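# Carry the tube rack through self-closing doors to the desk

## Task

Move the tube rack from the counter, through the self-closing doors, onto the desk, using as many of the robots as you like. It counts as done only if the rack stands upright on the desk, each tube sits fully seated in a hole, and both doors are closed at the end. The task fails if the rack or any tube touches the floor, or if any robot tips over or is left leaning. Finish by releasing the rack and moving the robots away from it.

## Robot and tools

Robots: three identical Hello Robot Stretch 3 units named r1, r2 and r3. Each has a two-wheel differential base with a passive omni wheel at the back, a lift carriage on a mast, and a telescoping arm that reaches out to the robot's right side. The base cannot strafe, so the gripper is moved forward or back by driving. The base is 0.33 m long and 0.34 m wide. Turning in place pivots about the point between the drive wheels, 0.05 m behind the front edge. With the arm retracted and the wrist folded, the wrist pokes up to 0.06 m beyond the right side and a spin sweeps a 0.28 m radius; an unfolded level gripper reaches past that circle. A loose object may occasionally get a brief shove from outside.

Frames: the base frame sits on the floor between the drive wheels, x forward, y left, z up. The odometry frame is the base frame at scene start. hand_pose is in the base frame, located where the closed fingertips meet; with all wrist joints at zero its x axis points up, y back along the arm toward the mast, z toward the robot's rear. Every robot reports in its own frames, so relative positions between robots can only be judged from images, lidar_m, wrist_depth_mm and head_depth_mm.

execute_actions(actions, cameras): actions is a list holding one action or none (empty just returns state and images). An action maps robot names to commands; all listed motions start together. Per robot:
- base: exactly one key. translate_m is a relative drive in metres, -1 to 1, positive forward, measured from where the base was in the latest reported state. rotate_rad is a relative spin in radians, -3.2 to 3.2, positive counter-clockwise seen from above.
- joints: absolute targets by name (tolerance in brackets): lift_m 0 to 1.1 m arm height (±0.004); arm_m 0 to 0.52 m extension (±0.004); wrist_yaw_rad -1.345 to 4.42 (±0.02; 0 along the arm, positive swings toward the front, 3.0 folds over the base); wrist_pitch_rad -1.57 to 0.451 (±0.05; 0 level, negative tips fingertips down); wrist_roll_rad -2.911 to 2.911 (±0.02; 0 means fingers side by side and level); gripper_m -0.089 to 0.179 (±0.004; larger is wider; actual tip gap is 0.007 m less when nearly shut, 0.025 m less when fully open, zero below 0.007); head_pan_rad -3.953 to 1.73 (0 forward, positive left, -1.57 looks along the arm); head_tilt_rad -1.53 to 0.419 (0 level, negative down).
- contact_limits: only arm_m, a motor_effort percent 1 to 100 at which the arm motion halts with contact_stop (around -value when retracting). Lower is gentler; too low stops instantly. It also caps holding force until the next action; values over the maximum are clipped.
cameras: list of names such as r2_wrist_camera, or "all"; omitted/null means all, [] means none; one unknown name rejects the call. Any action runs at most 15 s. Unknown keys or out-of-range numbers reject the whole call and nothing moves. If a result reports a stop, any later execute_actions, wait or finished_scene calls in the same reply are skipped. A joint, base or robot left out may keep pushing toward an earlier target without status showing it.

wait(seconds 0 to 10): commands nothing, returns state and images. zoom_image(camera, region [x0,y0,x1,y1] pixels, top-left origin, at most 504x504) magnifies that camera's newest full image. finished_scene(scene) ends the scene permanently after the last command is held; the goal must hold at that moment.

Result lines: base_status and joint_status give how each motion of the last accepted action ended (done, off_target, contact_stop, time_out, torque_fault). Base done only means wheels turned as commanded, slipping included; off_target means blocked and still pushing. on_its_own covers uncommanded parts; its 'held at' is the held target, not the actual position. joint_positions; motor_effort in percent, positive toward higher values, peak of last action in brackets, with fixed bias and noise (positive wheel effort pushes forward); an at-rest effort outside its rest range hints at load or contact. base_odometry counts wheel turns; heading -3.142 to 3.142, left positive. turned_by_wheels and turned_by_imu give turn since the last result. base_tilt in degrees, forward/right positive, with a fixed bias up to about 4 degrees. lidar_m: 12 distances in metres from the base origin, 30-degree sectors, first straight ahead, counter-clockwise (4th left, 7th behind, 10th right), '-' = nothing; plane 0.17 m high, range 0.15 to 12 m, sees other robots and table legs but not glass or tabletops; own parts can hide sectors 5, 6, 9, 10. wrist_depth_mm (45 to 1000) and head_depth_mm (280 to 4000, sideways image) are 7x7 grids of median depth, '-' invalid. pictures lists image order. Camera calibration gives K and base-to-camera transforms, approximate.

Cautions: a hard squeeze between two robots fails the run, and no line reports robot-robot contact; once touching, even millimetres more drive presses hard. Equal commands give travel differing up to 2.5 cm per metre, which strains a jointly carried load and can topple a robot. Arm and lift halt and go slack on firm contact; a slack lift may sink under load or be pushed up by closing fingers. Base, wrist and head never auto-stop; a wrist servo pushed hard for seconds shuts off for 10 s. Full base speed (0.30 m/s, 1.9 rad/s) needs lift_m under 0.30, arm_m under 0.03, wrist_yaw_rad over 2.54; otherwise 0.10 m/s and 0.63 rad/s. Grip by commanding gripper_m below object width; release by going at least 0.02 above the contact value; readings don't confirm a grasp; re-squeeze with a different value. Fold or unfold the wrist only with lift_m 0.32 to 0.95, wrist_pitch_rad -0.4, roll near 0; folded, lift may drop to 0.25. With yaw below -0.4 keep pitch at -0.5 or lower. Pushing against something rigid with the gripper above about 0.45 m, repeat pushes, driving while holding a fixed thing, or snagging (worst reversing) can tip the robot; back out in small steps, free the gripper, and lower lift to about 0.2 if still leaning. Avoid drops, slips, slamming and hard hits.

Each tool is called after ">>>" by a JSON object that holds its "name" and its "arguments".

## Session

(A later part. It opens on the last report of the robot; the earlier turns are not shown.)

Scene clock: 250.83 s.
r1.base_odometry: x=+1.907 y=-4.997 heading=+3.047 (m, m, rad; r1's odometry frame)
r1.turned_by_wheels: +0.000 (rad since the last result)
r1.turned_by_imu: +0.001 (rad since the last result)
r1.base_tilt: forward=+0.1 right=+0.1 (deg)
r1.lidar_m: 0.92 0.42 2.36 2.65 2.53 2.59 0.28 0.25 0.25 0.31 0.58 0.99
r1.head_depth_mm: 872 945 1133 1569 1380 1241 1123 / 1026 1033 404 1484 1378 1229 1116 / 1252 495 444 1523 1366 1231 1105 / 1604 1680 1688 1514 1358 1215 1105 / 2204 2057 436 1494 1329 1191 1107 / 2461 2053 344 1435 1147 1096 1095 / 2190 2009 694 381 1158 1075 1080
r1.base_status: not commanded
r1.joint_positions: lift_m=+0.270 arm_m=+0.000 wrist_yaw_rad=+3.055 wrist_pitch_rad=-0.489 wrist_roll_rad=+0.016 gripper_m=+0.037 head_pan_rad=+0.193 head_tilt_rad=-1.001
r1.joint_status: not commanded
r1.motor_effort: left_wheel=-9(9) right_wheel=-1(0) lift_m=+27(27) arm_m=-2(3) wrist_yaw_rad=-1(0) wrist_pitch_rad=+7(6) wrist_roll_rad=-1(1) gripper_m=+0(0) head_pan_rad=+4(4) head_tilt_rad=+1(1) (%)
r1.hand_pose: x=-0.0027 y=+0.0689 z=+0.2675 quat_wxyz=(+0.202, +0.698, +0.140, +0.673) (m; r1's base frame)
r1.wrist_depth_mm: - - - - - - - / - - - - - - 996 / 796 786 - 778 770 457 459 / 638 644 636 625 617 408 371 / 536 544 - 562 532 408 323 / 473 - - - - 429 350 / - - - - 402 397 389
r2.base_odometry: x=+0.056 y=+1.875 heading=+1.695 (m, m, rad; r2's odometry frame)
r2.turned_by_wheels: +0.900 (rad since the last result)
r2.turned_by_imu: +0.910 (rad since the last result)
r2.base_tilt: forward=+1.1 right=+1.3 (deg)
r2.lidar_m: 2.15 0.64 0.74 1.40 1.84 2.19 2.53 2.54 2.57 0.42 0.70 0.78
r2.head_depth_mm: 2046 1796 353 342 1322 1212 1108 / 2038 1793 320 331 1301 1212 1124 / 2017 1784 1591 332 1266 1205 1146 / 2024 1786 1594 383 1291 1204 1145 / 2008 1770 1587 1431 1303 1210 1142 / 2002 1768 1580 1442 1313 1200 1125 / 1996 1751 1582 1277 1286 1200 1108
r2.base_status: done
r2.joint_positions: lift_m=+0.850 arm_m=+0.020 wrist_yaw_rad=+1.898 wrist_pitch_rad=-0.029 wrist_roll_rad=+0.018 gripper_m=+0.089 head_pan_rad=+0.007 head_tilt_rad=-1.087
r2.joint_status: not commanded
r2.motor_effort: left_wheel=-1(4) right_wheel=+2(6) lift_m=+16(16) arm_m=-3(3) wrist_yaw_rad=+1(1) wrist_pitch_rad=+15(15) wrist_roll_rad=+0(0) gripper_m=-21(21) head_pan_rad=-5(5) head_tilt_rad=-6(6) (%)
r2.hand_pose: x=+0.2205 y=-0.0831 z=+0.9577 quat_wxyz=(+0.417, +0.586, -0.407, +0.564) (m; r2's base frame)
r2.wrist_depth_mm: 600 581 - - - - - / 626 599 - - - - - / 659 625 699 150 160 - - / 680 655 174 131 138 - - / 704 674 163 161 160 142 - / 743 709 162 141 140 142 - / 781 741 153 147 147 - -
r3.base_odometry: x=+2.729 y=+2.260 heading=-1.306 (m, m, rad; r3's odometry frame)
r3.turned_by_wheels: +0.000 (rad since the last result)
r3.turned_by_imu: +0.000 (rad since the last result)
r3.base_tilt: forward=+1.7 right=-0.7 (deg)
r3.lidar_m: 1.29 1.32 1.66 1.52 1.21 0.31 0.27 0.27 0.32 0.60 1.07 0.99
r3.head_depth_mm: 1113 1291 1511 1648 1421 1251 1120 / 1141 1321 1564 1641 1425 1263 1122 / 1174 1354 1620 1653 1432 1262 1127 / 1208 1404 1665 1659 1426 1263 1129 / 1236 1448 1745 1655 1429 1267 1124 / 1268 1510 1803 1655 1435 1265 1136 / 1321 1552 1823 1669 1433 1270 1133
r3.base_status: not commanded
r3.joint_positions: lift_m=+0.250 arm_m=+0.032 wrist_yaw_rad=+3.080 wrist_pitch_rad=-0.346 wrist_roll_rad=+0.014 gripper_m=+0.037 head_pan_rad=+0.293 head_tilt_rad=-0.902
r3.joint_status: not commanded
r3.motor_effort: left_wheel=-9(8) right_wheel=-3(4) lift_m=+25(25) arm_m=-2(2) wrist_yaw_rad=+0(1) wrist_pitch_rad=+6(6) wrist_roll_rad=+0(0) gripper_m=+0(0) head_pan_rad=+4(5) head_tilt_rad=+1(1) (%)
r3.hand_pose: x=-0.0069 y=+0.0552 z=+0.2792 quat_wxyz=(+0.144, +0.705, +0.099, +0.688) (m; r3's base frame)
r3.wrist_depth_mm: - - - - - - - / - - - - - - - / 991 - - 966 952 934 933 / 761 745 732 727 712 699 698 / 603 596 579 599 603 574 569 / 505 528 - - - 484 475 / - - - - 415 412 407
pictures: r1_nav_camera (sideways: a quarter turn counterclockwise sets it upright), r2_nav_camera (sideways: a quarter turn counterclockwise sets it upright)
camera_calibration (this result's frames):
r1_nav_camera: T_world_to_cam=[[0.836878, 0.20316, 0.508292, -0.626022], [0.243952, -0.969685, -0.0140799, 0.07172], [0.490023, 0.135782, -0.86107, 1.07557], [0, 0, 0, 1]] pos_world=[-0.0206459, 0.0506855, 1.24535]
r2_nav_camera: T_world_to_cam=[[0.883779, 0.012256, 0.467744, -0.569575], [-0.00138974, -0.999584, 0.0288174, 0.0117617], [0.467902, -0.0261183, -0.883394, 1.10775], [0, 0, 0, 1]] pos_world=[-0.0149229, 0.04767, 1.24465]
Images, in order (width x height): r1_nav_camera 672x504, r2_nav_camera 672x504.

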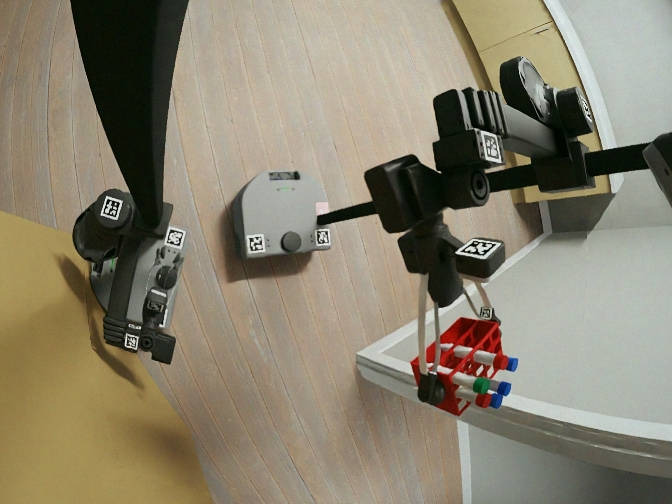

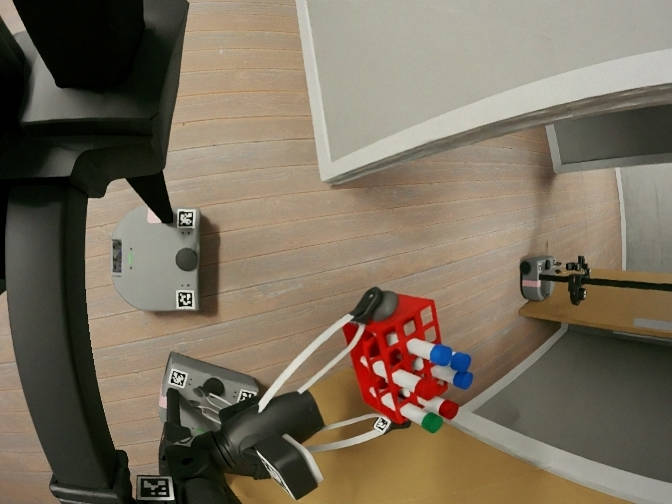

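>>> {"name": "execute_actions", "arguments": {"actions": [{"r2":{"base":{"rotate_rad":0.1}}}], "cameras": []}}

>>> {"name": "execute_actions", "arguments": {"actions": [{"r2":{"base":{"translate_m":1},"joints":{"head_tilt_rad":-0.9}}}], "cameras": ["r2_nav_camera"]}}

Scene clock: 256.13 s.
r1.base_odometry: x=+1.907 y=-4.997 heading=+3.047 (m, m, rad; r1's odometry frame)
r1.turned_by_wheels: +0.000 (rad since the last result)
r1.turned_by_imu: +0.001 (rad since the last result)
r1.base_tilt: forward=+0.2 right=+0.1 (deg)
r1.lidar_m: 0.92 0.42 2.35 2.64 2.54 2.60 0.29 0.25 0.25 0.31 0.58 0.99
r1.head_depth_mm: 872 941 1149 1578 1386 1245 1123 / 1030 460 422 1475 1385 1228 1116 / 1251 479 457 1548 1368 1229 1101 / 1606 1723 1666 1521 1352 1217 1105 / 2226 2046 403 1489 1347 1177 1111 / 2482 2027 370 1428 1162 1087 1101 / 2165 1997 1687 321 1162 1076 1081
r1.base_status: not commanded
r1.joint_positions: lift_m=+0.270 arm_m=+0.000 wrist_yaw_rad=+3.055 wrist_pitch_rad=-0.489 wrist_roll_rad=+0.016 gripper_m=+0.037 head_pan_rad=+0.193 head_tilt_rad=-1.001
r1.joint_status: not commanded
r1.motor_effort: left_wheel=-8(8) right_wheel=+0(1) lift_m=+27(27) arm_m=-2(2) wrist_yaw_rad=+0(1) wrist_pitch_rad=+6(6) wrist_roll_rad=+0(1) gripper_m=+0(1) head_pan_rad=+4(4) head_tilt_rad=+1(1) (%)
r1.hand_pose: x=-0.0027 y=+0.0689 z=+0.2675 quat_wxyz=(+0.202, +0.698, +0.140, +0.673) (m; r1's base frame)
r1.wrist_depth_mm: - - - - - - - / - - - - - - 995 / 789 801 - 795 788 461 462 / 641 631 628 635 614 396 369 / 536 540 - 543 513 411 324 / 476 - - - - 430 336 / - - - - 401 403 387
r2.base_odometry: x=+0.056 y=+1.875 heading=+1.795 (m, m, rad; r2's odometry frame)
r2.turned_by_wheels: +0.100 (rad since the last result)
r2.turned_by_imu: +0.101 (rad since the last result)
r2.base_tilt: forward=+1.1 right=+1.3 (deg)
r2.lidar_m: 2.15 0.64 0.79 1.77 1.85 2.36 2.53 2.57 0.45 0.42 0.70 0.82
r2.head_depth_mm: 2048 1805 352 342 1322 1217 1115 / 2033 1790 319 331 1306 1211 1120 / 2042 1792 1600 332 1275 1212 1146 / 2004 1785 1586 383 1298 1204 1137 / 2009 1764 1589 1429 1312 1204 1143 / 2014 1780 1584 1430 1310 1206 1124 / 2002 1770 1025 1126 1294 1201 1111
r2.base_status: done
r2.joint_positions: lift_m=+0.850 arm_m=+0.020 wrist_yaw_rad=+1.898 wrist_pitch_rad=-0.029 wrist_roll_rad=+0.018 gripper_m=+0.089 head_pan_rad=+0.007 head_tilt_rad=-1.087
r2.joint_status: not commanded
r2.motor_effort: left_wheel=-2(5) right_wheel=+2(5) lift_m=+16(16) arm_m=-4(3) wrist_yaw_rad=+1(1) wrist_pitch_rad=+15(15) wrist_roll_rad=+0(0) gripper_m=-21(20) head_pan_rad=-5(5) head_tilt_rad=-6(6) (%)
r2.hand_pose: x=+0.2205 y=-0.0831 z=+0.9577 quat_wxyz=(+0.417, +0.586, -0.407, +0.564) (m; r2's base frame)
r2.wrist_depth_mm: 667 618 600 - - - - / 696 631 616 - - - - / 720 673 628 150 159 - - / 766 706 175 132 137 - - / 786 746 162 160 160 142 - / 857 758 163 140 140 142 - / 924 805 153 147 146 - -
r3.base_odometry: x=+2.729 y=+2.260 heading=-1.306 (m, m, rad; r3's odometry frame)
r3.turned_by_wheels: +0.000 (rad since the last result)
r3.turned_by_imu: +0.001 (rad since the last result)
r3.base_tilt: forward=+1.7 right=-0.7 (deg)
r3.lidar_m: 1.29 1.32 1.65 1.51 1.21 0.31 0.27 0.27 0.33 0.60 1.06 0.99
r3.head_depth_mm: 1113 1286 1510 1649 1427 1264 1125 / 1145 1320 1562 1651 1425 1258 1124 / 1173 1364 1605 1666 1443 1268 1126 / 1207 1404 1679 1666 1422 1263 1130 / 1246 1445 1719 1660 1442 1269 1136 / 1263 1491 1807 1661 1434 1264 1133 / 1323 1560 1830 1670 1441 1268 1133
r3.base_status: not commanded
r3.joint_positions: lift_m=+0.250 arm_m=+0.032 wrist_yaw_rad=+3.080 wrist_pitch_rad=-0.346 wrist_roll_rad=+0.014 gripper_m=+0.037 head_pan_rad=+0.293 head_tilt_rad=-0.902
r3.joint_status: not commanded
r3.motor_effort: left_wheel=-9(9) right_wheel=-4(4) lift_m=+25(26) arm_m=-2(2) wrist_yaw_rad=+0(0) wrist_pitch_rad=+5(5) wrist_roll_rad=+0(0) gripper_m=+0(0) head_pan_rad=+5(4) head_tilt_rad=+2(1) (%)
r3.hand_pose: x=-0.0069 y=+0.0552 z=+0.2792 quat_wxyz=(+0.144, +0.705, +0.099, +0.688) (m; r3's base frame)
r3.wrist_depth_mm: - - - - - - - / - - - - - - - / - - - 967 927 934 898 / 761 756 736 735 724 715 697 / 598 595 585 604 596 567 565 / 498 527 - - - 483 476 / - - - - 416 410 408
pictures: none
No camera images: the call's "cameras" was empty. Leave "cameras" out to get every camera's image.

Scene clock: 267.57 s.
r1.base_odometry: x=+1.907 y=-4.997 heading=+3.047 (m, m, rad; r1's odometry frame)
r1.turned_by_wheels: +0.000 (rad since the last result)
r1.turned_by_imu: +0.003 (rad since the last result)
r1.base_tilt: forward=+0.2 right=+0.1 (deg)
r1.lidar_m: 0.92 2.17 2.36 2.65 2.52 2.59 0.28 0.25 0.25 0.31 0.58 0.99
r1.head_depth_mm: 871 954 1148 1569 1363 1244 1124 / 1026 1119 1238 1476 1368 1228 1117 / 1254 1390 1573 1547 1364 1220 1106 / 1595 1846 1766 1533 1353 1216 1097 / 2224 2048 1743 1517 1340 1205 1110 / 2458 2019 1717 1507 1335 1198 1104 / 2163 1989 1723 1494 1327 1191 1079
r1.base_status: not commanded
r1.joint_positions: lift_m=+0.270 arm_m=+0.000 wrist_yaw_rad=+3.055 wrist_pitch_rad=-0.489 wrist_roll_rad=+0.016 gripper_m=+0.037 head_pan_rad=+0.193 head_tilt_rad=-1.001
r1.joint_status: not commanded
r1.motor_effort: left_wheel=-8(8) right_wheel=+0(0) lift_m=+27(27) arm_m=-2(2) wrist_yaw_rad=+0(1) wrist_pitch_rad=+6(6) wrist_roll_rad=+0(0) gripper_m=+0(1) head_pan_rad=+4(4) head_tilt_rad=+2(1) (%)
r1.hand_pose: x=-0.0027 y=+0.0689 z=+0.2675 quat_wxyz=(+0.202, +0.698, +0.140, +0.673) (m; r1's base frame)
r1.wrist_depth_mm: - - - - - - - / - - 992 - - - - / 800 784 - 790 794 767 762 / 636 637 625 643 637 628 635 / 546 534 - 549 551 529 534 / 473 - - - - 460 458 / - - - - 403 404 400
r2.base_odometry: x=-0.167 y=+2.850 heading=+1.795 (m, m, rad; r2's odometry frame)
r2.turned_by_wheels: +0.000 (rad since the last result)
r2.turned_by_imu: +0.004 (rad since the last result)
r2.base_tilt: forward=+1.1 right=+1.3 (deg)
r2.lidar_m: 1.27 1.43 0.97 0.91 0.40 0.40 3.49 0.89 0.63 0.80 1.20 1.17
r2.head_depth_mm: 1356 1410 1576 398 338 1258 1162 / 1754 1531 1556 340 331 1216 1145 / 2885 2289 1784 1608 338 378 1148 / 2895 2287 1900 1624 890 1231 1143 / 2895 2303 1902 1632 1420 1265 1142 / 2862 2274 1901 1632 1422 1264 1139 / 1879 2071 1893 1636 1419 1258 1139
r2.base_status: done
r2.joint_positions: lift_m=+0.850 arm_m=+0.020 wrist_yaw_rad=+1.898 wrist_pitch_rad=-0.029 wrist_roll_rad=+0.018 gripper_m=+0.089 head_pan_rad=+0.007 head_tilt_rad=-0.902
r2.joint_status: all done
r2.motor_effort: left_wheel=-1(3) right_wheel=+2(5) lift_m=+16(16) arm_m=-4(4) wrist_yaw_rad=+0(1) wrist_pitch_rad=+16(15) wrist_roll_rad=+0(0) gripper_m=-21(21) head_pan_rad=-5(4) head_tilt_rad=+2(18) (%)
r2.hand_pose: x=+0.2205 y=-0.0831 z=+0.9577 quat_wxyz=(+0.417, +0.586, -0.407, +0.564) (m; r2's base frame)
r2.wrist_depth_mm: 917 - - - - - 900 / 926 - - - - - 909 / 943 - - 151 160 - 896 / 966 - 175 132 141 - 906 / 957 - 162 160 160 143 971 / 966 - 163 140 140 142 - / 896 - 153 148 146 - -
r3.base_odometry: x=+2.729 y=+2.260 heading=-1.306 (m, m, rad; r3's odometry frame)
r3.turned_by_wheels: +0.000 (rad since the last result)
r3.turned_by_imu: +0.002 (rad since the last result)
r3.base_tilt: forward=+1.8 right=-0.7 (deg)
r3.lidar_m: 1.29 1.32 1.38 1.26 1.21 0.31 0.27 0.27 0.33 0.60 1.07 1.00
r3.head_depth_mm: 1111 1282 1506 1637 1416 1251 1125 / 1146 1322 1569 1642 1422 1263 1125 / 1176 1361 1625 1653 1421 1269 1127 / 1202 1397 1681 1654 1430 1269 1124 / 1237 1433 1725 1657 1437 1253 1137 / 1269 1500 1798 1665 1432 1270 1134 / 1313 1543 1834 1669 1439 1265 1135
r3.base_status: not commanded
r3.joint_positions: lift_m=+0.250 arm_m=+0.032 wrist_yaw_rad=+3.080 wrist_pitch_rad=-0.346 wrist_roll_rad=+0.014 gripper_m=+0.037 head_pan_rad=+0.293 head_tilt_rad=-0.902
r3.joint_status: not commanded
r3.motor_effort: left_wheel=-9(9) right_wheel=-3(4) lift_m=+25(26) arm_m=-2(2) wrist_yaw_rad=+0(0) wrist_pitch_rad=+5(5) wrist_roll_rad=+0(0) gripper_m=+0(0) head_pan_rad=+5(4) head_tilt_rad=+1(1) (%)
r3.hand_pose: x=-0.0069 y=+0.0552 z=+0.2792 quat_wxyz=(+0.144, +0.705, +0.099, +0.688) (m; r3's base frame)
r3.wrist_depth_mm: - - - - - - - / - - - - - - - / 976 - - 976 948 937 935 / 757 756 740 733 729 710 696 / 596 610 576 592 596 562 560 / 498 535 - - - 475 480 / - - - - 412 410 408
pictures: r2_nav_camera (sideways: a quarter turn counterclockwise sets it upright)
camera_calibration (this result's frames):
r2_nav_camera: T_world_to_cam=[[0.783056, 0.0115203, 0.621845, -0.769714], [-0.0065645, -0.99962, 0.0267852, 0.0144322], [0.621917, -0.0250564, -0.782682, 0.975893], [0, 0, 0, 1]] pos_world=[-0.00410057, 0.0477464, 1.24207]
Images, in order (width x height): r2_nav_camera 672x504.

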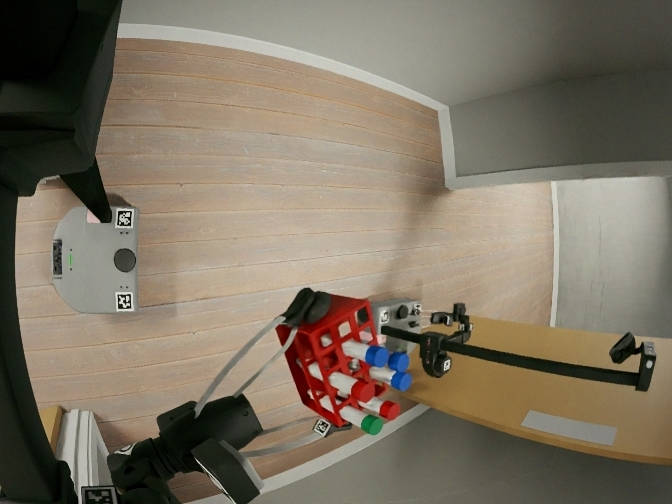

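>>> {"name": "execute_actions", "arguments": {"actions": [{"r2":{"base":{"rotate_rad":0.11}},"r1":{"base":{"rotate_rad":-0.3},"joints":{"arm_m":0.032}}}], "cameras": []}}

>>> {"name": "execute_actions", "arguments": {"actions": [{"r2":{"base":{"translate_m":0.8}},"r1":{"base":{"translate_m":0.5}}}], "cameras": ["r2_nav_camera","r1_nav_camera"]}}

Scene clock: 276.80 s.
r1.base_odometry: x=+1.907 y=-4.997 heading=+2.747 (m, m, rad; r1's odometry frame)
r1.turned_by_wheels: -0.300 (rad since the last result)
r1.turned_by_imu: -0.295 (rad since the last result)
r1.base_tilt: forward=+0.2 right=+0.2 (deg)
r1.lidar_m: 0.91 1.12 2.30 2.54 2.54 2.52 0.32 0.24 0.24 0.25 0.36 1.05
r1.head_depth_mm: 1998 2154 1737 1376 1374 1236 1077 / 1786 2085 1792 1400 1380 1240 1114 / 839 1022 1675 1548 1362 1225 1105 / 912 1064 1289 1511 1364 1217 1099 / 1065 1271 1588 1515 1344 1209 1103 / 1268 1576 1721 1507 1334 1198 1108 / 1568 1913 1710 1500 1330 1188 1074
r1.base_status: done
r1.joint_positions: lift_m=+0.270 arm_m=+0.031 wrist_yaw_rad=+3.055 wrist_pitch_rad=-0.489 wrist_roll_rad=+0.016 gripper_m=+0.037 head_pan_rad=+0.193 head_tilt_rad=-1.001
r1.joint_status: all done
r1.motor_effort: left_wheel=-6(8) right_wheel=-1(6) lift_m=+26(26) arm_m=+7(7) wrist_yaw_rad=+0(0) wrist_pitch_rad=+6(6) wrist_roll_rad=-1(1) gripper_m=+0(1) head_pan_rad=+4(4) head_tilt_rad=+1(1) (%)
r1.hand_pose: x=-0.0027 y=+0.0378 z=+0.2675 quat_wxyz=(+0.202, +0.698, +0.140, +0.673) (m; r1's base frame)
r1.wrist_depth_mm: - - - - - - - / - - - - - - 987 / 795 807 794 771 772 789 777 / 633 635 636 648 636 646 642 / 529 569 - - 556 524 536 / 482 - - - - 460 462 / - - - - 398 400 396
r2.base_odometry: x=-0.167 y=+2.850 heading=+1.905 (m, m, rad; r2's odometry frame)
r2.turned_by_wheels: +0.110 (rad since the last result)
r2.turned_by_imu: +0.111 (rad since the last result)
r2.base_tilt: forward=+1.1 right=+1.3 (deg)
r2.lidar_m: 1.97 1.27 0.94 0.91 0.40 0.43 1.17 0.74 0.63 1.17 1.23 1.17
r2.head_depth_mm: 1818 1697 1567 397 341 1256 1164 / 2882 2296 1778 346 336 1214 1147 / 2874 2315 1903 1644 337 379 1149 / 2858 2302 1909 1635 887 1227 1143 / 2901 2306 1902 1633 1427 1267 1141 / 1854 2112 1898 1636 1434 1265 1133 / 1819 2100 1893 1624 1420 1261 1141
r2.base_status: done
r2.joint_positions: lift_m=+0.850 arm_m=+0.020 wrist_yaw_rad=+1.898 wrist_pitch_rad=-0.029 wrist_roll_rad=+0.018 gripper_m=+0.089 head_pan_rad=+0.007 head_tilt_rad=-0.902
r2.joint_status: not commanded
r2.motor_effort: left_wheel=-1(5) right_wheel=+2(5) lift_m=+16(16) arm_m=-3(3) wrist_yaw_rad=+1(1) wrist_pitch_rad=+15(15) wrist_roll_rad=+0(0) gripper_m=-20(21) head_pan_rad=-5(5) head_tilt_rad=+1(1) (%)
r2.hand_pose: x=+0.2205 y=-0.0831 z=+0.9577 quat_wxyz=(+0.417, +0.586, -0.407, +0.564) (m; r2's base frame)
r2.wrist_depth_mm: 843 - - - - - 963 / 875 - - - - - 976 / 878 - - 151 160 - - / 893 - 175 131 146 - 970 / 900 - 161 160 160 142 - / 886 - 162 141 140 142 934 / 860 - 153 148 146 - -
r3.base_odometry: x=+2.729 y=+2.260 heading=-1.306 (m, m, rad; r3's odometry frame)
r3.turned_by_wheels: +0.000 (rad since the last result)
r3.turned_by_imu: +0.001 (rad since the last result)
r3.base_tilt: forward=+1.7 right=-0.8 (deg)
r3.lidar_m: 1.29 1.32 1.39 1.26 1.21 0.31 0.27 0.27 0.33 0.60 1.06 0.99
r3.head_depth_mm: 1117 1283 1503 1639 1426 1258 1122 / 1147 1328 1563 1640 1432 1258 1119 / 1174 1368 1610 1656 1428 1262 1118 / 1203 1397 1680 1654 1432 1259 1125 / 1247 1452 1757 1658 1433 1258 1124 / 1274 1497 1820 1659 1437 1272 1123 / 1310 1550 1816 1670 1444 1264 1132
r3.base_status: not commanded
r3.joint_positions: lift_m=+0.250 arm_m=+0.032 wrist_yaw_rad=+3.080 wrist_pitch_rad=-0.346 wrist_roll_rad=+0.014 gripper_m=+0.037 head_pan_rad=+0.293 head_tilt_rad=-0.902
r3.joint_status: not commanded
r3.motor_effort: left_wheel=-8(9) right_wheel=-4(4) lift_m=+25(25) arm_m=-2(2) wrist_yaw_rad=+0(1) wrist_pitch_rad=+5(6) wrist_roll_rad=+0(0) gripper_m=+0(0) head_pan_rad=+4(4) head_tilt_rad=+2(1) (%)
r3.hand_pose: x=-0.0069 y=+0.0552 z=+0.2792 quat_wxyz=(+0.144, +0.705, +0.099, +0.688) (m; r3's base frame)
r3.wrist_depth_mm: - - - - - - - / - - - - - - - / 978 - - 970 939 915 914 / 771 735 733 728 706 715 698 / 599 601 580 608 595 572 573 / 505 525 - - - 478 472 / - - - - 417 413 407
pictures: none
No camera images: the call's "cameras" was empty. Leave "cameras" out to get every camera's image.

Scene clock: 286.23 s.
r1.base_odometry: x=+1.446 y=-4.805 heading=+2.747 (m, m, rad; r1's odometry frame)
r1.turned_by_wheels: +0.000 (rad since the last result)
r1.turned_by_imu: +0.001 (rad since the last result)
r1.base_tilt: forward=+0.2 right=+0.2 (deg)
r1.lidar_m: 0.42 0.42 1.99 2.19 2.91 0.32 0.27 0.27 0.31 0.52 1.77 1.37
r1.head_depth_mm: 1491 1909 1813 1581 1393 1242 1118 / 1342 1683 1795 1560 1376 1230 1114 / 403 506 1712 1532 1362 1227 1110 / 374 444 555 744 1208 1218 1106 / 371 447 563 757 1131 1216 1108 / 463 577 767 1137 1316 1207 1100 / 571 757 1112 1465 1323 1187 1080
r1.base_status: translate_m off_target (by the wheels' count: +0.5001 of +0.5000)
r1.joint_positions: lift_m=+0.270 arm_m=+0.032 wrist_yaw_rad=+3.055 wrist_pitch_rad=-0.489 wrist_roll_rad=+0.016 gripper_m=+0.037 head_pan_rad=+0.193 head_tilt_rad=-1.001
r1.joint_status: not commanded
r1.on_its_own: left_wheel is at rest, and its effort (-25) is outside its rest range (-18 to +18)
r1.motor_effort: left_wheel=-25(26) right_wheel=-7(6) lift_m=+27(27) arm_m=+3(7) wrist_yaw_rad=-1(1) wrist_pitch_rad=+6(6) wrist_roll_rad=+0(1) gripper_m=+0(1) head_pan_rad=+4(4) head_tilt_rad=+1(1) (%)
r1.hand_pose: x=-0.0027 y=+0.0375 z=+0.2675 quat_wxyz=(+0.202, +0.698, +0.140, +0.673) (m; r1's base frame)
r1.wrist_depth_mm: - - - - - - - / - - - - - - - / 773 792 793 786 763 782 771 / 599 635 644 647 631 640 628 / 423 560 - - 547 528 518 / 371 - - - - 456 456 / - - - - 400 399 405
r2.base_odometry: x=-0.429 y=+3.606 heading=+1.905 (m, m, rad; r2's odometry frame)
r2.turned_by_wheels: +0.000 (rad since the last result)
r2.turned_by_imu: +0.004 (rad since the last result)
r2.base_tilt: forward=+1.0 right=+1.3 (deg)
r2.lidar_m: 1.19 1.19 0.92 0.89 0.93 1.10 1.17 1.22 1.23 1.20 0.53 0.56
r2.head_depth_mm: 2861 2299 1906 398 340 1120 1106 / 2856 2295 1925 347 331 1216 1144 / 2902 2312 1911 1635 338 379 1140 / 2883 2300 1898 1638 890 1231 1142 / 2850 2278 1893 1626 1430 1270 1140 / 2878 2213 1548 1624 1421 1262 1141 / 1069 1208 1439 1607 1423 1262 1137
r2.base_status: done
r2.joint_positions: lift_m=+0.850 arm_m=+0.020 wrist_yaw_rad=+1.898 wrist_pitch_rad=-0.029 wrist_roll_rad=+0.018 gripper_m=+0.089 head_pan_rad=+0.007 head_tilt_rad=-0.902
r2.joint_status: not commanded
r2.motor_effort: left_wheel=-1(3) right_wheel=+2(5) lift_m=+16(16) arm_m=-3(3) wrist_yaw_rad=+2(2) wrist_pitch_rad=+15(15) wrist_roll_rad=+0(0) gripper_m=-22(21) head_pan_rad=-5(5) head_tilt_rad=+2(2) (%)
r2.hand_pose: x=+0.2205 y=-0.0831 z=+0.9577 quat_wxyz=(+0.417, +0.586, -0.407, +0.564) (m; r2's base frame)
r2.wrist_depth_mm: 862 - - - - - - / 845 - - - - - - / 856 - - 152 161 - - / 874 - 175 132 141 - - / 874 - 163 160 160 142 - / 872 - 163 140 140 142 857 / 860 - 152 148 147 - -
r3.base_odometry: x=+2.729 y=+2.260 heading=-1.306 (m, m, rad; r3's odometry frame)
r3.turned_by_wheels: +0.000 (rad since the last result)
r3.turned_by_imu: +0.002 (rad since the last result)
r3.base_tilt: forward=+1.7 right=-0.8 (deg)
r3.lidar_m: 1.29 1.32 0.56 1.52 1.21 0.31 0.27 0.27 0.33 0.60 1.07 0.99
r3.head_depth_mm: 1118 1281 1515 1650 1423 1248 1124 / 1146 1321 1552 1662 1428 1263 1132 / 1170 1359 1619 1653 1422 1263 1122 / 1205 1406 1673 1655 1434 1258 1123 / 1245 1452 1752 1671 1433 1261 1126 / 1278 1493 485 450 1387 1227 1134 / 1305 1538 430 403 1211 1105 1133
r3.base_status: not commanded
r3.joint_positions: lift_m=+0.250 arm_m=+0.032 wrist_yaw_rad=+3.080 wrist_pitch_rad=-0.346 wrist_roll_rad=+0.014 gripper_m=+0.037 head_pan_rad=+0.293 head_tilt_rad=-0.902
r3.joint_status: not commanded
r3.motor_effort: left_wheel=-9(9) right_wheel=-4(4) lift_m=+25(25) arm_m=-2(2) wrist_yaw_rad=+0(0) wrist_pitch_rad=+5(5) wrist_roll_rad=+0(0) gripper_m=+0(0) head_pan_rad=+4(5) head_tilt_rad=+1(2) (%)
r3.hand_pose: x=-0.0069 y=+0.0552 z=+0.2792 quat_wxyz=(+0.144, +0.705, +0.099, +0.688) (m; r3's base frame)
r3.wrist_depth_mm: - - - - - - - / - - - - - - - / 976 - - 977 655 562 595 / 755 748 734 718 650 600 634 / 600 597 582 594 594 576 561 / 501 528 - - - 480 480 / - - - - 411 410 410
pictures: r1_nav_camera (sideways: a quarter turn counterclockwise sets it upright), r2_nav_camera (sideways: a quarter turn counterclockwise sets it upright)
camera_calibration (this result's frames):
r1_nav_camera: T_world_to_cam=[[0.836605, 0.203605, 0.508564, -0.626375], [0.244507, -0.969545, -0.014063, 0.0716945], [0.490212, 0.136113, -0.86091, 1.07536], [0, 0, 0, 1]] pos_world=[-0.0206572, 0.0506737, 1.24535]
r2_nav_camera: T_world_to_cam=[[0.783025, 0.0115199, 0.621884, -0.769764], [-0.00656598, -0.99962, 0.0267845, 0.0144331], [0.621956, -0.0250562, -0.782652, 0.975853], [0, 0, 0, 1]] pos_world=[-0.00409759, 0.0477465, 1.24207]
Images, in order (width x height): r1_nav_camera 672x504, r2_nav_camera 672x504.

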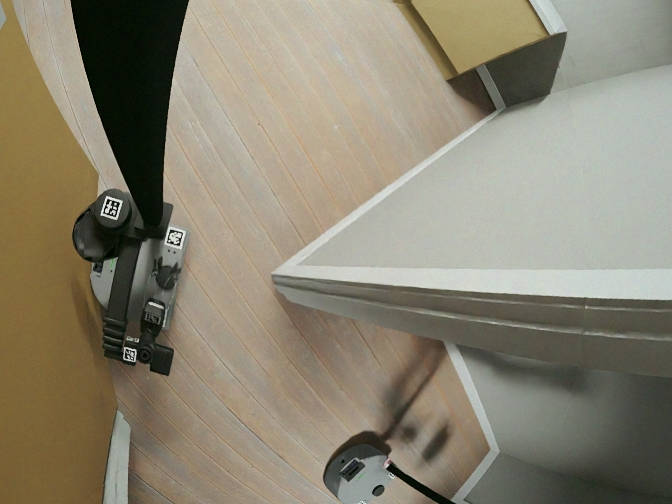

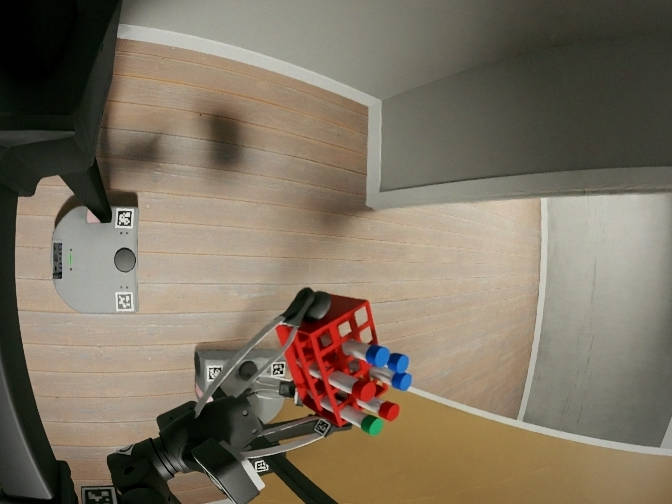

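>>> {"name": "execute_actions", "arguments": {"actions": [{"r2":{"base":{"translate_m":1}},"r1":{"base":{"rotate_rad":-0.65}}}], "cameras": ["r2_nav_camera","r1_nav_camera"]}}

>>> {"name": "execute_actions", "arguments": {"actions": [{"r2":{"base":{"translate_m":0.8},"joints":{"head_pan_rad":1.4,"head_tilt_rad":-0.6}},"r1":{"base":{"translate_m":0.75},"joints":{"head_pan_rad":-3.1}},"r3":{"base":{"rotate_rad":-0.85},"joints":{"head_pan_rad":0,"head_tilt_rad":-1.1}}}], "cameras": ["r2_nav_camera","r1_nav_camera","r3_nav_camera"]}}

Scene clock: 304.50 s.
r1.base_odometry: x=+1.445 y=-4.805 heading=+2.097 (m, m, rad; r1's odometry frame)
r1.turned_by_wheels: -0.650 (rad since the last result)
r1.turned_by_imu: -0.634 (rad since the last result)
r1.base_tilt: forward=+0.2 right=+0.1 (deg)
r1.lidar_m: 1.89 0.44 0.42 1.31 2.09 2.97 0.30 0.24 0.24 0.27 0.42 1.75
r1.head_depth_mm: 2675 2161 1818 1574 1386 1236 1123 / 2211 2132 1795 1559 1379 1235 1117 / 2372 2109 1778 1539 1369 1223 1104 / 2439 2069 1766 1532 1360 1220 1098 / 2355 2053 1747 1535 1348 1211 1103 / 1956 1995 1733 1508 1343 1208 1103 / 1598 1772 1698 1494 902 1162 1080
r1.base_status: done
r1.joint_positions: lift_m=+0.270 arm_m=+0.032 wrist_yaw_rad=+3.055 wrist_pitch_rad=-0.489 wrist_roll_rad=+0.016 gripper_m=+0.037 head_pan_rad=+0.193 head_tilt_rad=-1.001
r1.joint_status: not commanded
r1.motor_effort: left_wheel=-14(16) right_wheel=-8(18) lift_m=+27(27) arm_m=+3(4) wrist_yaw_rad=+0(1) wrist_pitch_rad=+6(6) wrist_roll_rad=-1(1) gripper_m=-1(0) head_pan_rad=+4(4) head_tilt_rad=+1(1) (%)
r1.hand_pose: x=-0.0027 y=+0.0375 z=+0.2675 quat_wxyz=(+0.202, +0.698, +0.140, +0.673) (m; r1's base frame)
r1.wrist_depth_mm: - - - - - 506 379 / - - - - 914 477 417 / 789 794 804 773 781 491 480 / 642 621 638 632 634 552 609 / 537 561 - - 558 534 528 / 471 - - - - 462 454 / - - - - 407 400 397
r2.base_odometry: x=-0.757 y=+4.551 heading=+1.905 (m, m, rad; r2's odometry frame)
r2.turned_by_wheels: +0.000 (rad since the last result)
r2.turned_by_imu: +0.004 (rad since the last result)
r2.base_tilt: forward=+1.1 right=+1.3 (deg)
r2.lidar_m: 3.39 0.38 0.31 0.66 0.90 1.26 2.08 0.67 0.66 0.61 0.66 3.30
r2.head_depth_mm: 2911 2327 1932 397 340 1253 1166 / 2884 2294 1916 346 326 1220 1142 / 2875 2300 1919 1631 337 378 1143 / 2854 2289 1915 1636 889 1230 1143 / 2863 2290 1899 1627 1430 1274 1142 / 2837 2278 1918 1629 1421 1269 1143 / 2818 2269 1904 1629 1422 1267 961
r2.base_status: done
r2.joint_positions: lift_m=+0.850 arm_m=+0.020 wrist_yaw_rad=+1.898 wrist_pitch_rad=-0.029 wrist_roll_rad=+0.018 gripper_m=+0.089 head_pan_rad=+0.007 head_tilt_rad=-0.902
r2.joint_status: not commanded
r2.motor_effort: left_wheel=-1(3) right_wheel=+2(5) lift_m=+16(16) arm_m=-3(4) wrist_yaw_rad=+1(1) wrist_pitch_rad=+16(15) wrist_roll_rad=+0(0) gripper_m=-21(21) head_pan_rad=-4(5) head_tilt_rad=+1(2) (%)
r2.hand_pose: x=+0.2205 y=-0.0831 z=+0.9577 quat_wxyz=(+0.417, +0.586, -0.407, +0.564) (m; r2's base frame)
r2.wrist_depth_mm: - - - - - - - / - - - - - - - / - - - 151 159 - - / - - 175 132 147 - - / 348 - 163 160 160 142 - / 348 - 162 141 140 141 - / 336 - 153 148 146 - -
r3.base_odometry: x=+2.729 y=+2.260 heading=-1.306 (m, m, rad; r3's odometry frame)
r3.turned_by_wheels: +0.000 (rad since the last result)
r3.turned_by_imu: +0.003 (rad since the last result)
r3.base_tilt: forward=+1.7 right=-0.8 (deg)
r3.lidar_m: 1.29 1.32 1.65 1.52 1.20 0.31 0.27 0.27 0.33 0.60 0.67 0.72
r3.head_depth_mm: 1116 1294 1511 1651 1425 1261 1107 / 1147 1313 1560 1643 1422 1260 1129 / 1177 1362 1609 1653 1436 1260 1124 / 1207 1402 1670 1654 1433 1267 1130 / 1234 1452 1741 1665 1444 1257 1135 / 1278 1481 1793 1663 1435 1272 1130 / 1310 1554 1840 1664 1440 1270 1129
r3.base_status: not commanded
r3.joint_positions: lift_m=+0.250 arm_m=+0.032 wrist_yaw_rad=+3.080 wrist_pitch_rad=-0.346 wrist_roll_rad=+0.014 gripper_m=+0.037 head_pan_rad=+0.293 head_tilt_rad=-0.902
r3.joint_status: not commanded
r3.motor_effort: left_wheel=-9(9) right_wheel=-4(4) lift_m=+26(25) arm_m=-2(2) wrist_yaw_rad=+0(0) wrist_pitch_rad=+5(5) wrist_roll_rad=+0(0) gripper_m=+0(0) head_pan_rad=+5(5) head_tilt_rad=+2(1) (%)
r3.hand_pose: x=-0.0069 y=+0.0552 z=+0.2792 quat_wxyz=(+0.144, +0.705, +0.099, +0.688) (m; r3's base frame)
r3.wrist_depth_mm: - - - - - - - / - - - - - - - / 963 - - 976 957 927 913 / 759 741 735 729 712 718 709 / 606 592 590 591 599 567 566 / 507 537 - - - 476 473 / - - - - 412 409 405
pictures: r1_nav_camera (sideways: a quarter turn counterclockwise sets it upright), r2_nav_camera (sideways: a quarter turn counterclockwise sets it upright)
camera_calibration (this result's frames):
r1_nav_camera: T_world_to_cam=[[0.836586, 0.203603, 0.508596, -0.626417], [0.24451, -0.969545, -0.0140609, 0.0716919], [0.490244, 0.13612, -0.86089, 1.07534], [0, 0, 0, 1]] pos_world=[-0.0206552, 0.050674, 1.24535]
r2_nav_camera: T_world_to_cam=[[0.783009, 0.0115196, 0.621903, -0.76979], [-0.00656694, -0.99962, 0.0267842, 0.0144336], [0.621975, -0.0250563, -0.782636, 0.975832], [0, 0, 0, 1]] pos_world=[-0.00409608, 0.0477465, 1.24207]
Images, in order (width x height): r1_nav_camera 672x504, r2_nav_camera 672x504.

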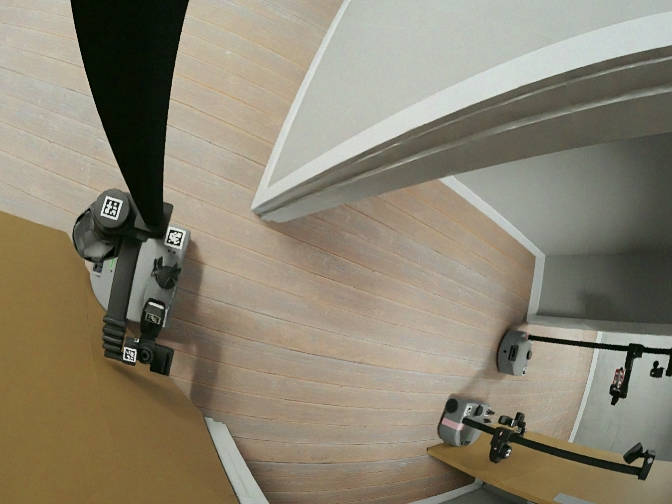

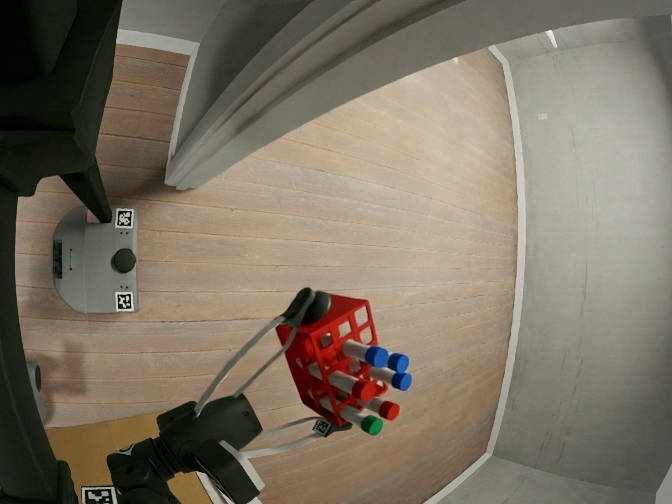

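Scene clock: 313.93 s.
r1.base_odometry: x=+1.069 y=-4.156 heading=+2.097 (m, m, rad; r1's odometry frame)
r1.turned_by_wheels: +0.000 (rad since the last result)
r1.turned_by_imu: +0.002 (rad since the last result)
r1.base_tilt: forward=+0.2 right=+0.1 (deg)
r1.lidar_m: 1.87 1.20 0.92 0.90 0.49 0.47 0.46 0.49 0.69 1.20 1.26 1.04
r1.head_depth_mm: 394 465 563 714 866 1182 1085 / 400 472 575 736 1017 1198 1087 / 406 481 589 756 1057 1264 - / 412 490 603 778 1103 - - / 420 499 616 801 1149 1232 - / 426 508 630 826 1201 1216 - / 433 518 643 849 1252 1196 -
r1.base_status: done
r1.joint_positions: lift_m=+0.270 arm_m=+0.032 wrist_yaw_rad=+3.055 wrist_pitch_rad=-0.489 wrist_roll_rad=+0.016 gripper_m=+0.037 head_pan_rad=-3.093 head_tilt_rad=-1.001
r1.joint_status: all done
r1.motor_effort: left_wheel=+2(11) right_wheel=-1(5) lift_m=+26(27) arm_m=+3(3) wrist_yaw_rad=+0(2) wrist_pitch_rad=+6(6) wrist_roll_rad=-1(1) gripper_m=-1(0) head_pan_rad=-4(51) head_tilt_rad=+1(1) (%)
r1.hand_pose: x=-0.0027 y=+0.0375 z=+0.2675 quat_wxyz=(+0.202, +0.698, +0.140, +0.673) (m; r1's base frame)
r1.wrist_depth_mm: 443 645 - 943 908 909 893 / 427 640 - - - 971 966 / 449 615 773 771 770 784 789 / 490 594 641 626 633 636 635 / 524 552 - - 538 533 526 / 476 - - - - 457 457 / - - - - 402 401 403
r2.base_odometry: x=-1.019 y=+5.306 heading=+1.905 (m, m, rad; r2's odometry frame)
r2.turned_by_wheels: +0.000 (rad since the last result)
r2.turned_by_imu: +0.004 (rad since the last result)
r2.base_tilt: forward=+1.1 right=+1.3 (deg)
r2.lidar_m: 2.60 2.73 2.39 1.85 0.74 0.58 1.52 0.90 0.85 2.28 2.39 2.68
r2.head_depth_mm: 2210 2538 2720 2266 1808 1493 1277 / 2167 2485 2699 2289 1808 1488 1272 / 2145 2442 2690 2274 1809 1498 1274 / 2128 2373 2644 2270 1802 1504 1275 / 2091 2313 2546 2257 1812 1500 1277 / 2080 2275 2543 2302 1794 1494 1278 / 2077 2278 2513 2259 1798 1503 1296
r2.base_status: done
r2.joint_positions: lift_m=+0.850 arm_m=+0.020 wrist_yaw_rad=+1.898 wrist_pitch_rad=-0.029 wrist_roll_rad=+0.018 gripper_m=+0.089 head_pan_rad=+1.393 head_tilt_rad=-0.606
r2.joint_status: all done
r2.motor_effort: left_wheel=-1(3) right_wheel=+2(6) lift_m=+16(16) arm_m=-3(3) wrist_yaw_rad=+2(2) wrist_pitch_rad=+15(15) wrist_roll_rad=+0(0) gripper_m=-21(20) head_pan_rad=+4(58) head_tilt_rad=+3(24) (%)
r2.hand_pose: x=+0.2205 y=-0.0831 z=+0.9577 quat_wxyz=(+0.417, +0.586, -0.407, +0.564) (m; r2's base frame)
r2.wrist_depth_mm: - - - - - - - / - - - - - - - / - - - 150 160 - - / - - 175 131 140 - - / - - 163 160 161 142 - / - - 163 140 140 141 - / - - 153 148 147 - -
r3.base_odometry: x=+2.729 y=+2.260 heading=-2.156 (m, m, rad; r3's odometry frame)
r3.turned_by_wheels: -0.850 (rad since the last result)
r3.turned_by_imu: -0.835 (rad since the last result)
r3.base_tilt: forward=+1.7 right=-0.8 (deg)
r3.lidar_m: 1.00 1.18 1.29 1.40 1.61 1.51 0.32 0.24 0.23 0.25 0.35 1.40
r3.head_depth_mm: 2019 1590 1568 1448 1307 1190 925 / 2111 1610 1580 1438 1313 1196 1133 / 2131 1822 1620 1449 1307 1203 1129 / 1992 1343 1561 1458 1318 1207 1143 / 995 1222 1551 1458 1314 1203 1136 / 1110 1411 1612 1460 1325 1210 1107 / 1249 1596 1637 1467 1327 1214 1117
r3.base_status: done
r3.joint_positions: lift_m=+0.250 arm_m=+0.032 wrist_yaw_rad=+3.080 wrist_pitch_rad=-0.346 wrist_roll_rad=+0.014 gripper_m=+0.037 head_pan_rad=+0.007 head_tilt_rad=-1.087
r3.joint_status: all done
r3.motor_effort: left_wheel=-1(3) right_wheel=-14(15) lift_m=+26(25) arm_m=+2(2) wrist_yaw_rad=+0(1) wrist_pitch_rad=+5(5) wrist_roll_rad=+0(0) gripper_m=+0(1) head_pan_rad=-3(32) head_tilt_rad=-6(21) (%)
r3.hand_pose: x=-0.0069 y=+0.0557 z=+0.2792 quat_wxyz=(+0.144, +0.705, +0.099, +0.688) (m; r3's base frame)
r3.wrist_depth_mm: - - - - - - - / 978 - - - - - - / 966 - - 971 952 930 895 / 760 752 731 726 716 703 702 / 606 596 580 591 602 564 567 / 506 537 - - - 479 474 / - - - - 414 412 407
pictures: r1_nav_camera (sideways: a quarter turn counterclockwise sets it upright), r2_nav_camera (sideways: a quarter turn counterclockwise sets it upright), r3_nav_camera (sideways: a quarter turn counterclockwise sets it upright)
camera_calibration (this result's frames):
r1_nav_camera: T_world_to_cam=[[-0.8572, -0.0808951, 0.50859, -0.616076], [-0.10221, 0.994663, -0.0140613, 0.0738074], [-0.504738, -0.0640366, -0.860894, 1.08141], [0, 0, 0, 1]] pos_world=[0.0252724, -0.0540012, 1.24535]
r2_nav_camera: T_world_to_cam=[[0.0945674, 0.559864, 0.823171, -1.0279], [0.980083, -0.197404, 0.0216668, 0.0150679], [0.174628, 0.804726, -0.567381, 0.698584], [0, 0, 0, 1]] pos_world=[-0.0395543, 0.0162881, 1.24217]
r3_nav_camera: T_world_to_cam=[[0.909196, -0.0367367, 0.414744, -0.500782], [-0.0174243, -0.998584, -0.0502539, 0.118172], [0.416003, 0.038464, -0.908549, 1.13253], [0, 0, 0, 1]] pos_world=[-0.013769, 0.0560463, 1.2426]
Images, in order (width x height): r1_nav_camera 672x504, r2_nav_camera 672x504, r3_nav_camera 672x504.

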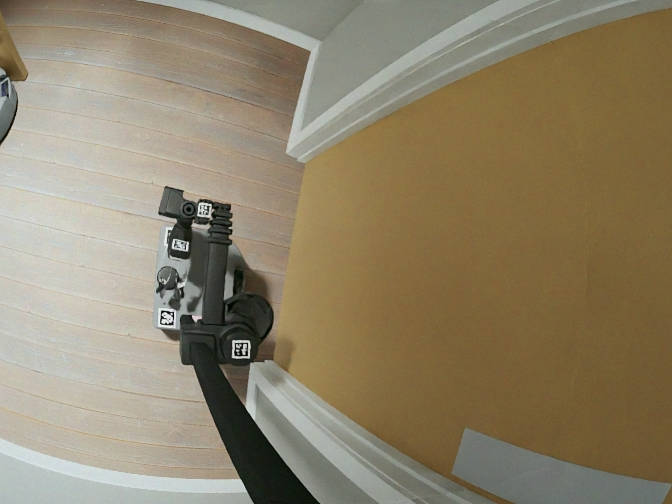

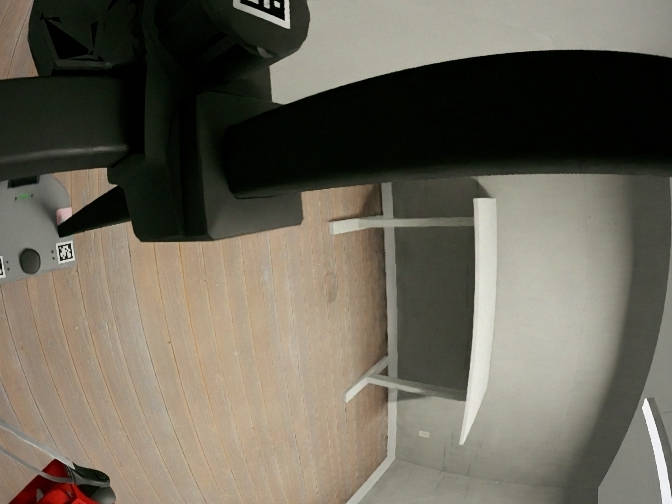

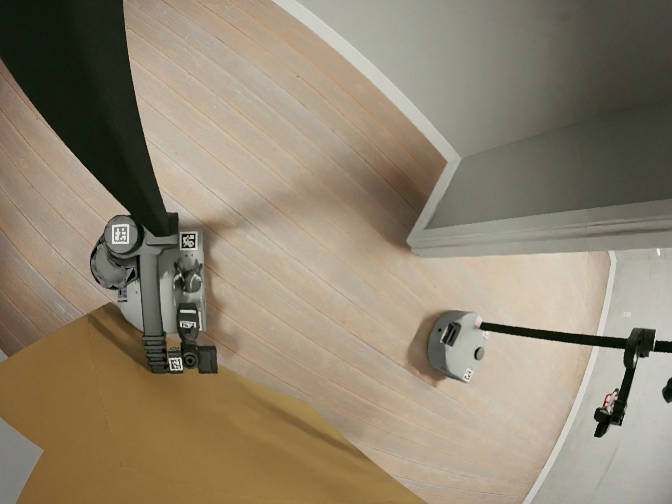

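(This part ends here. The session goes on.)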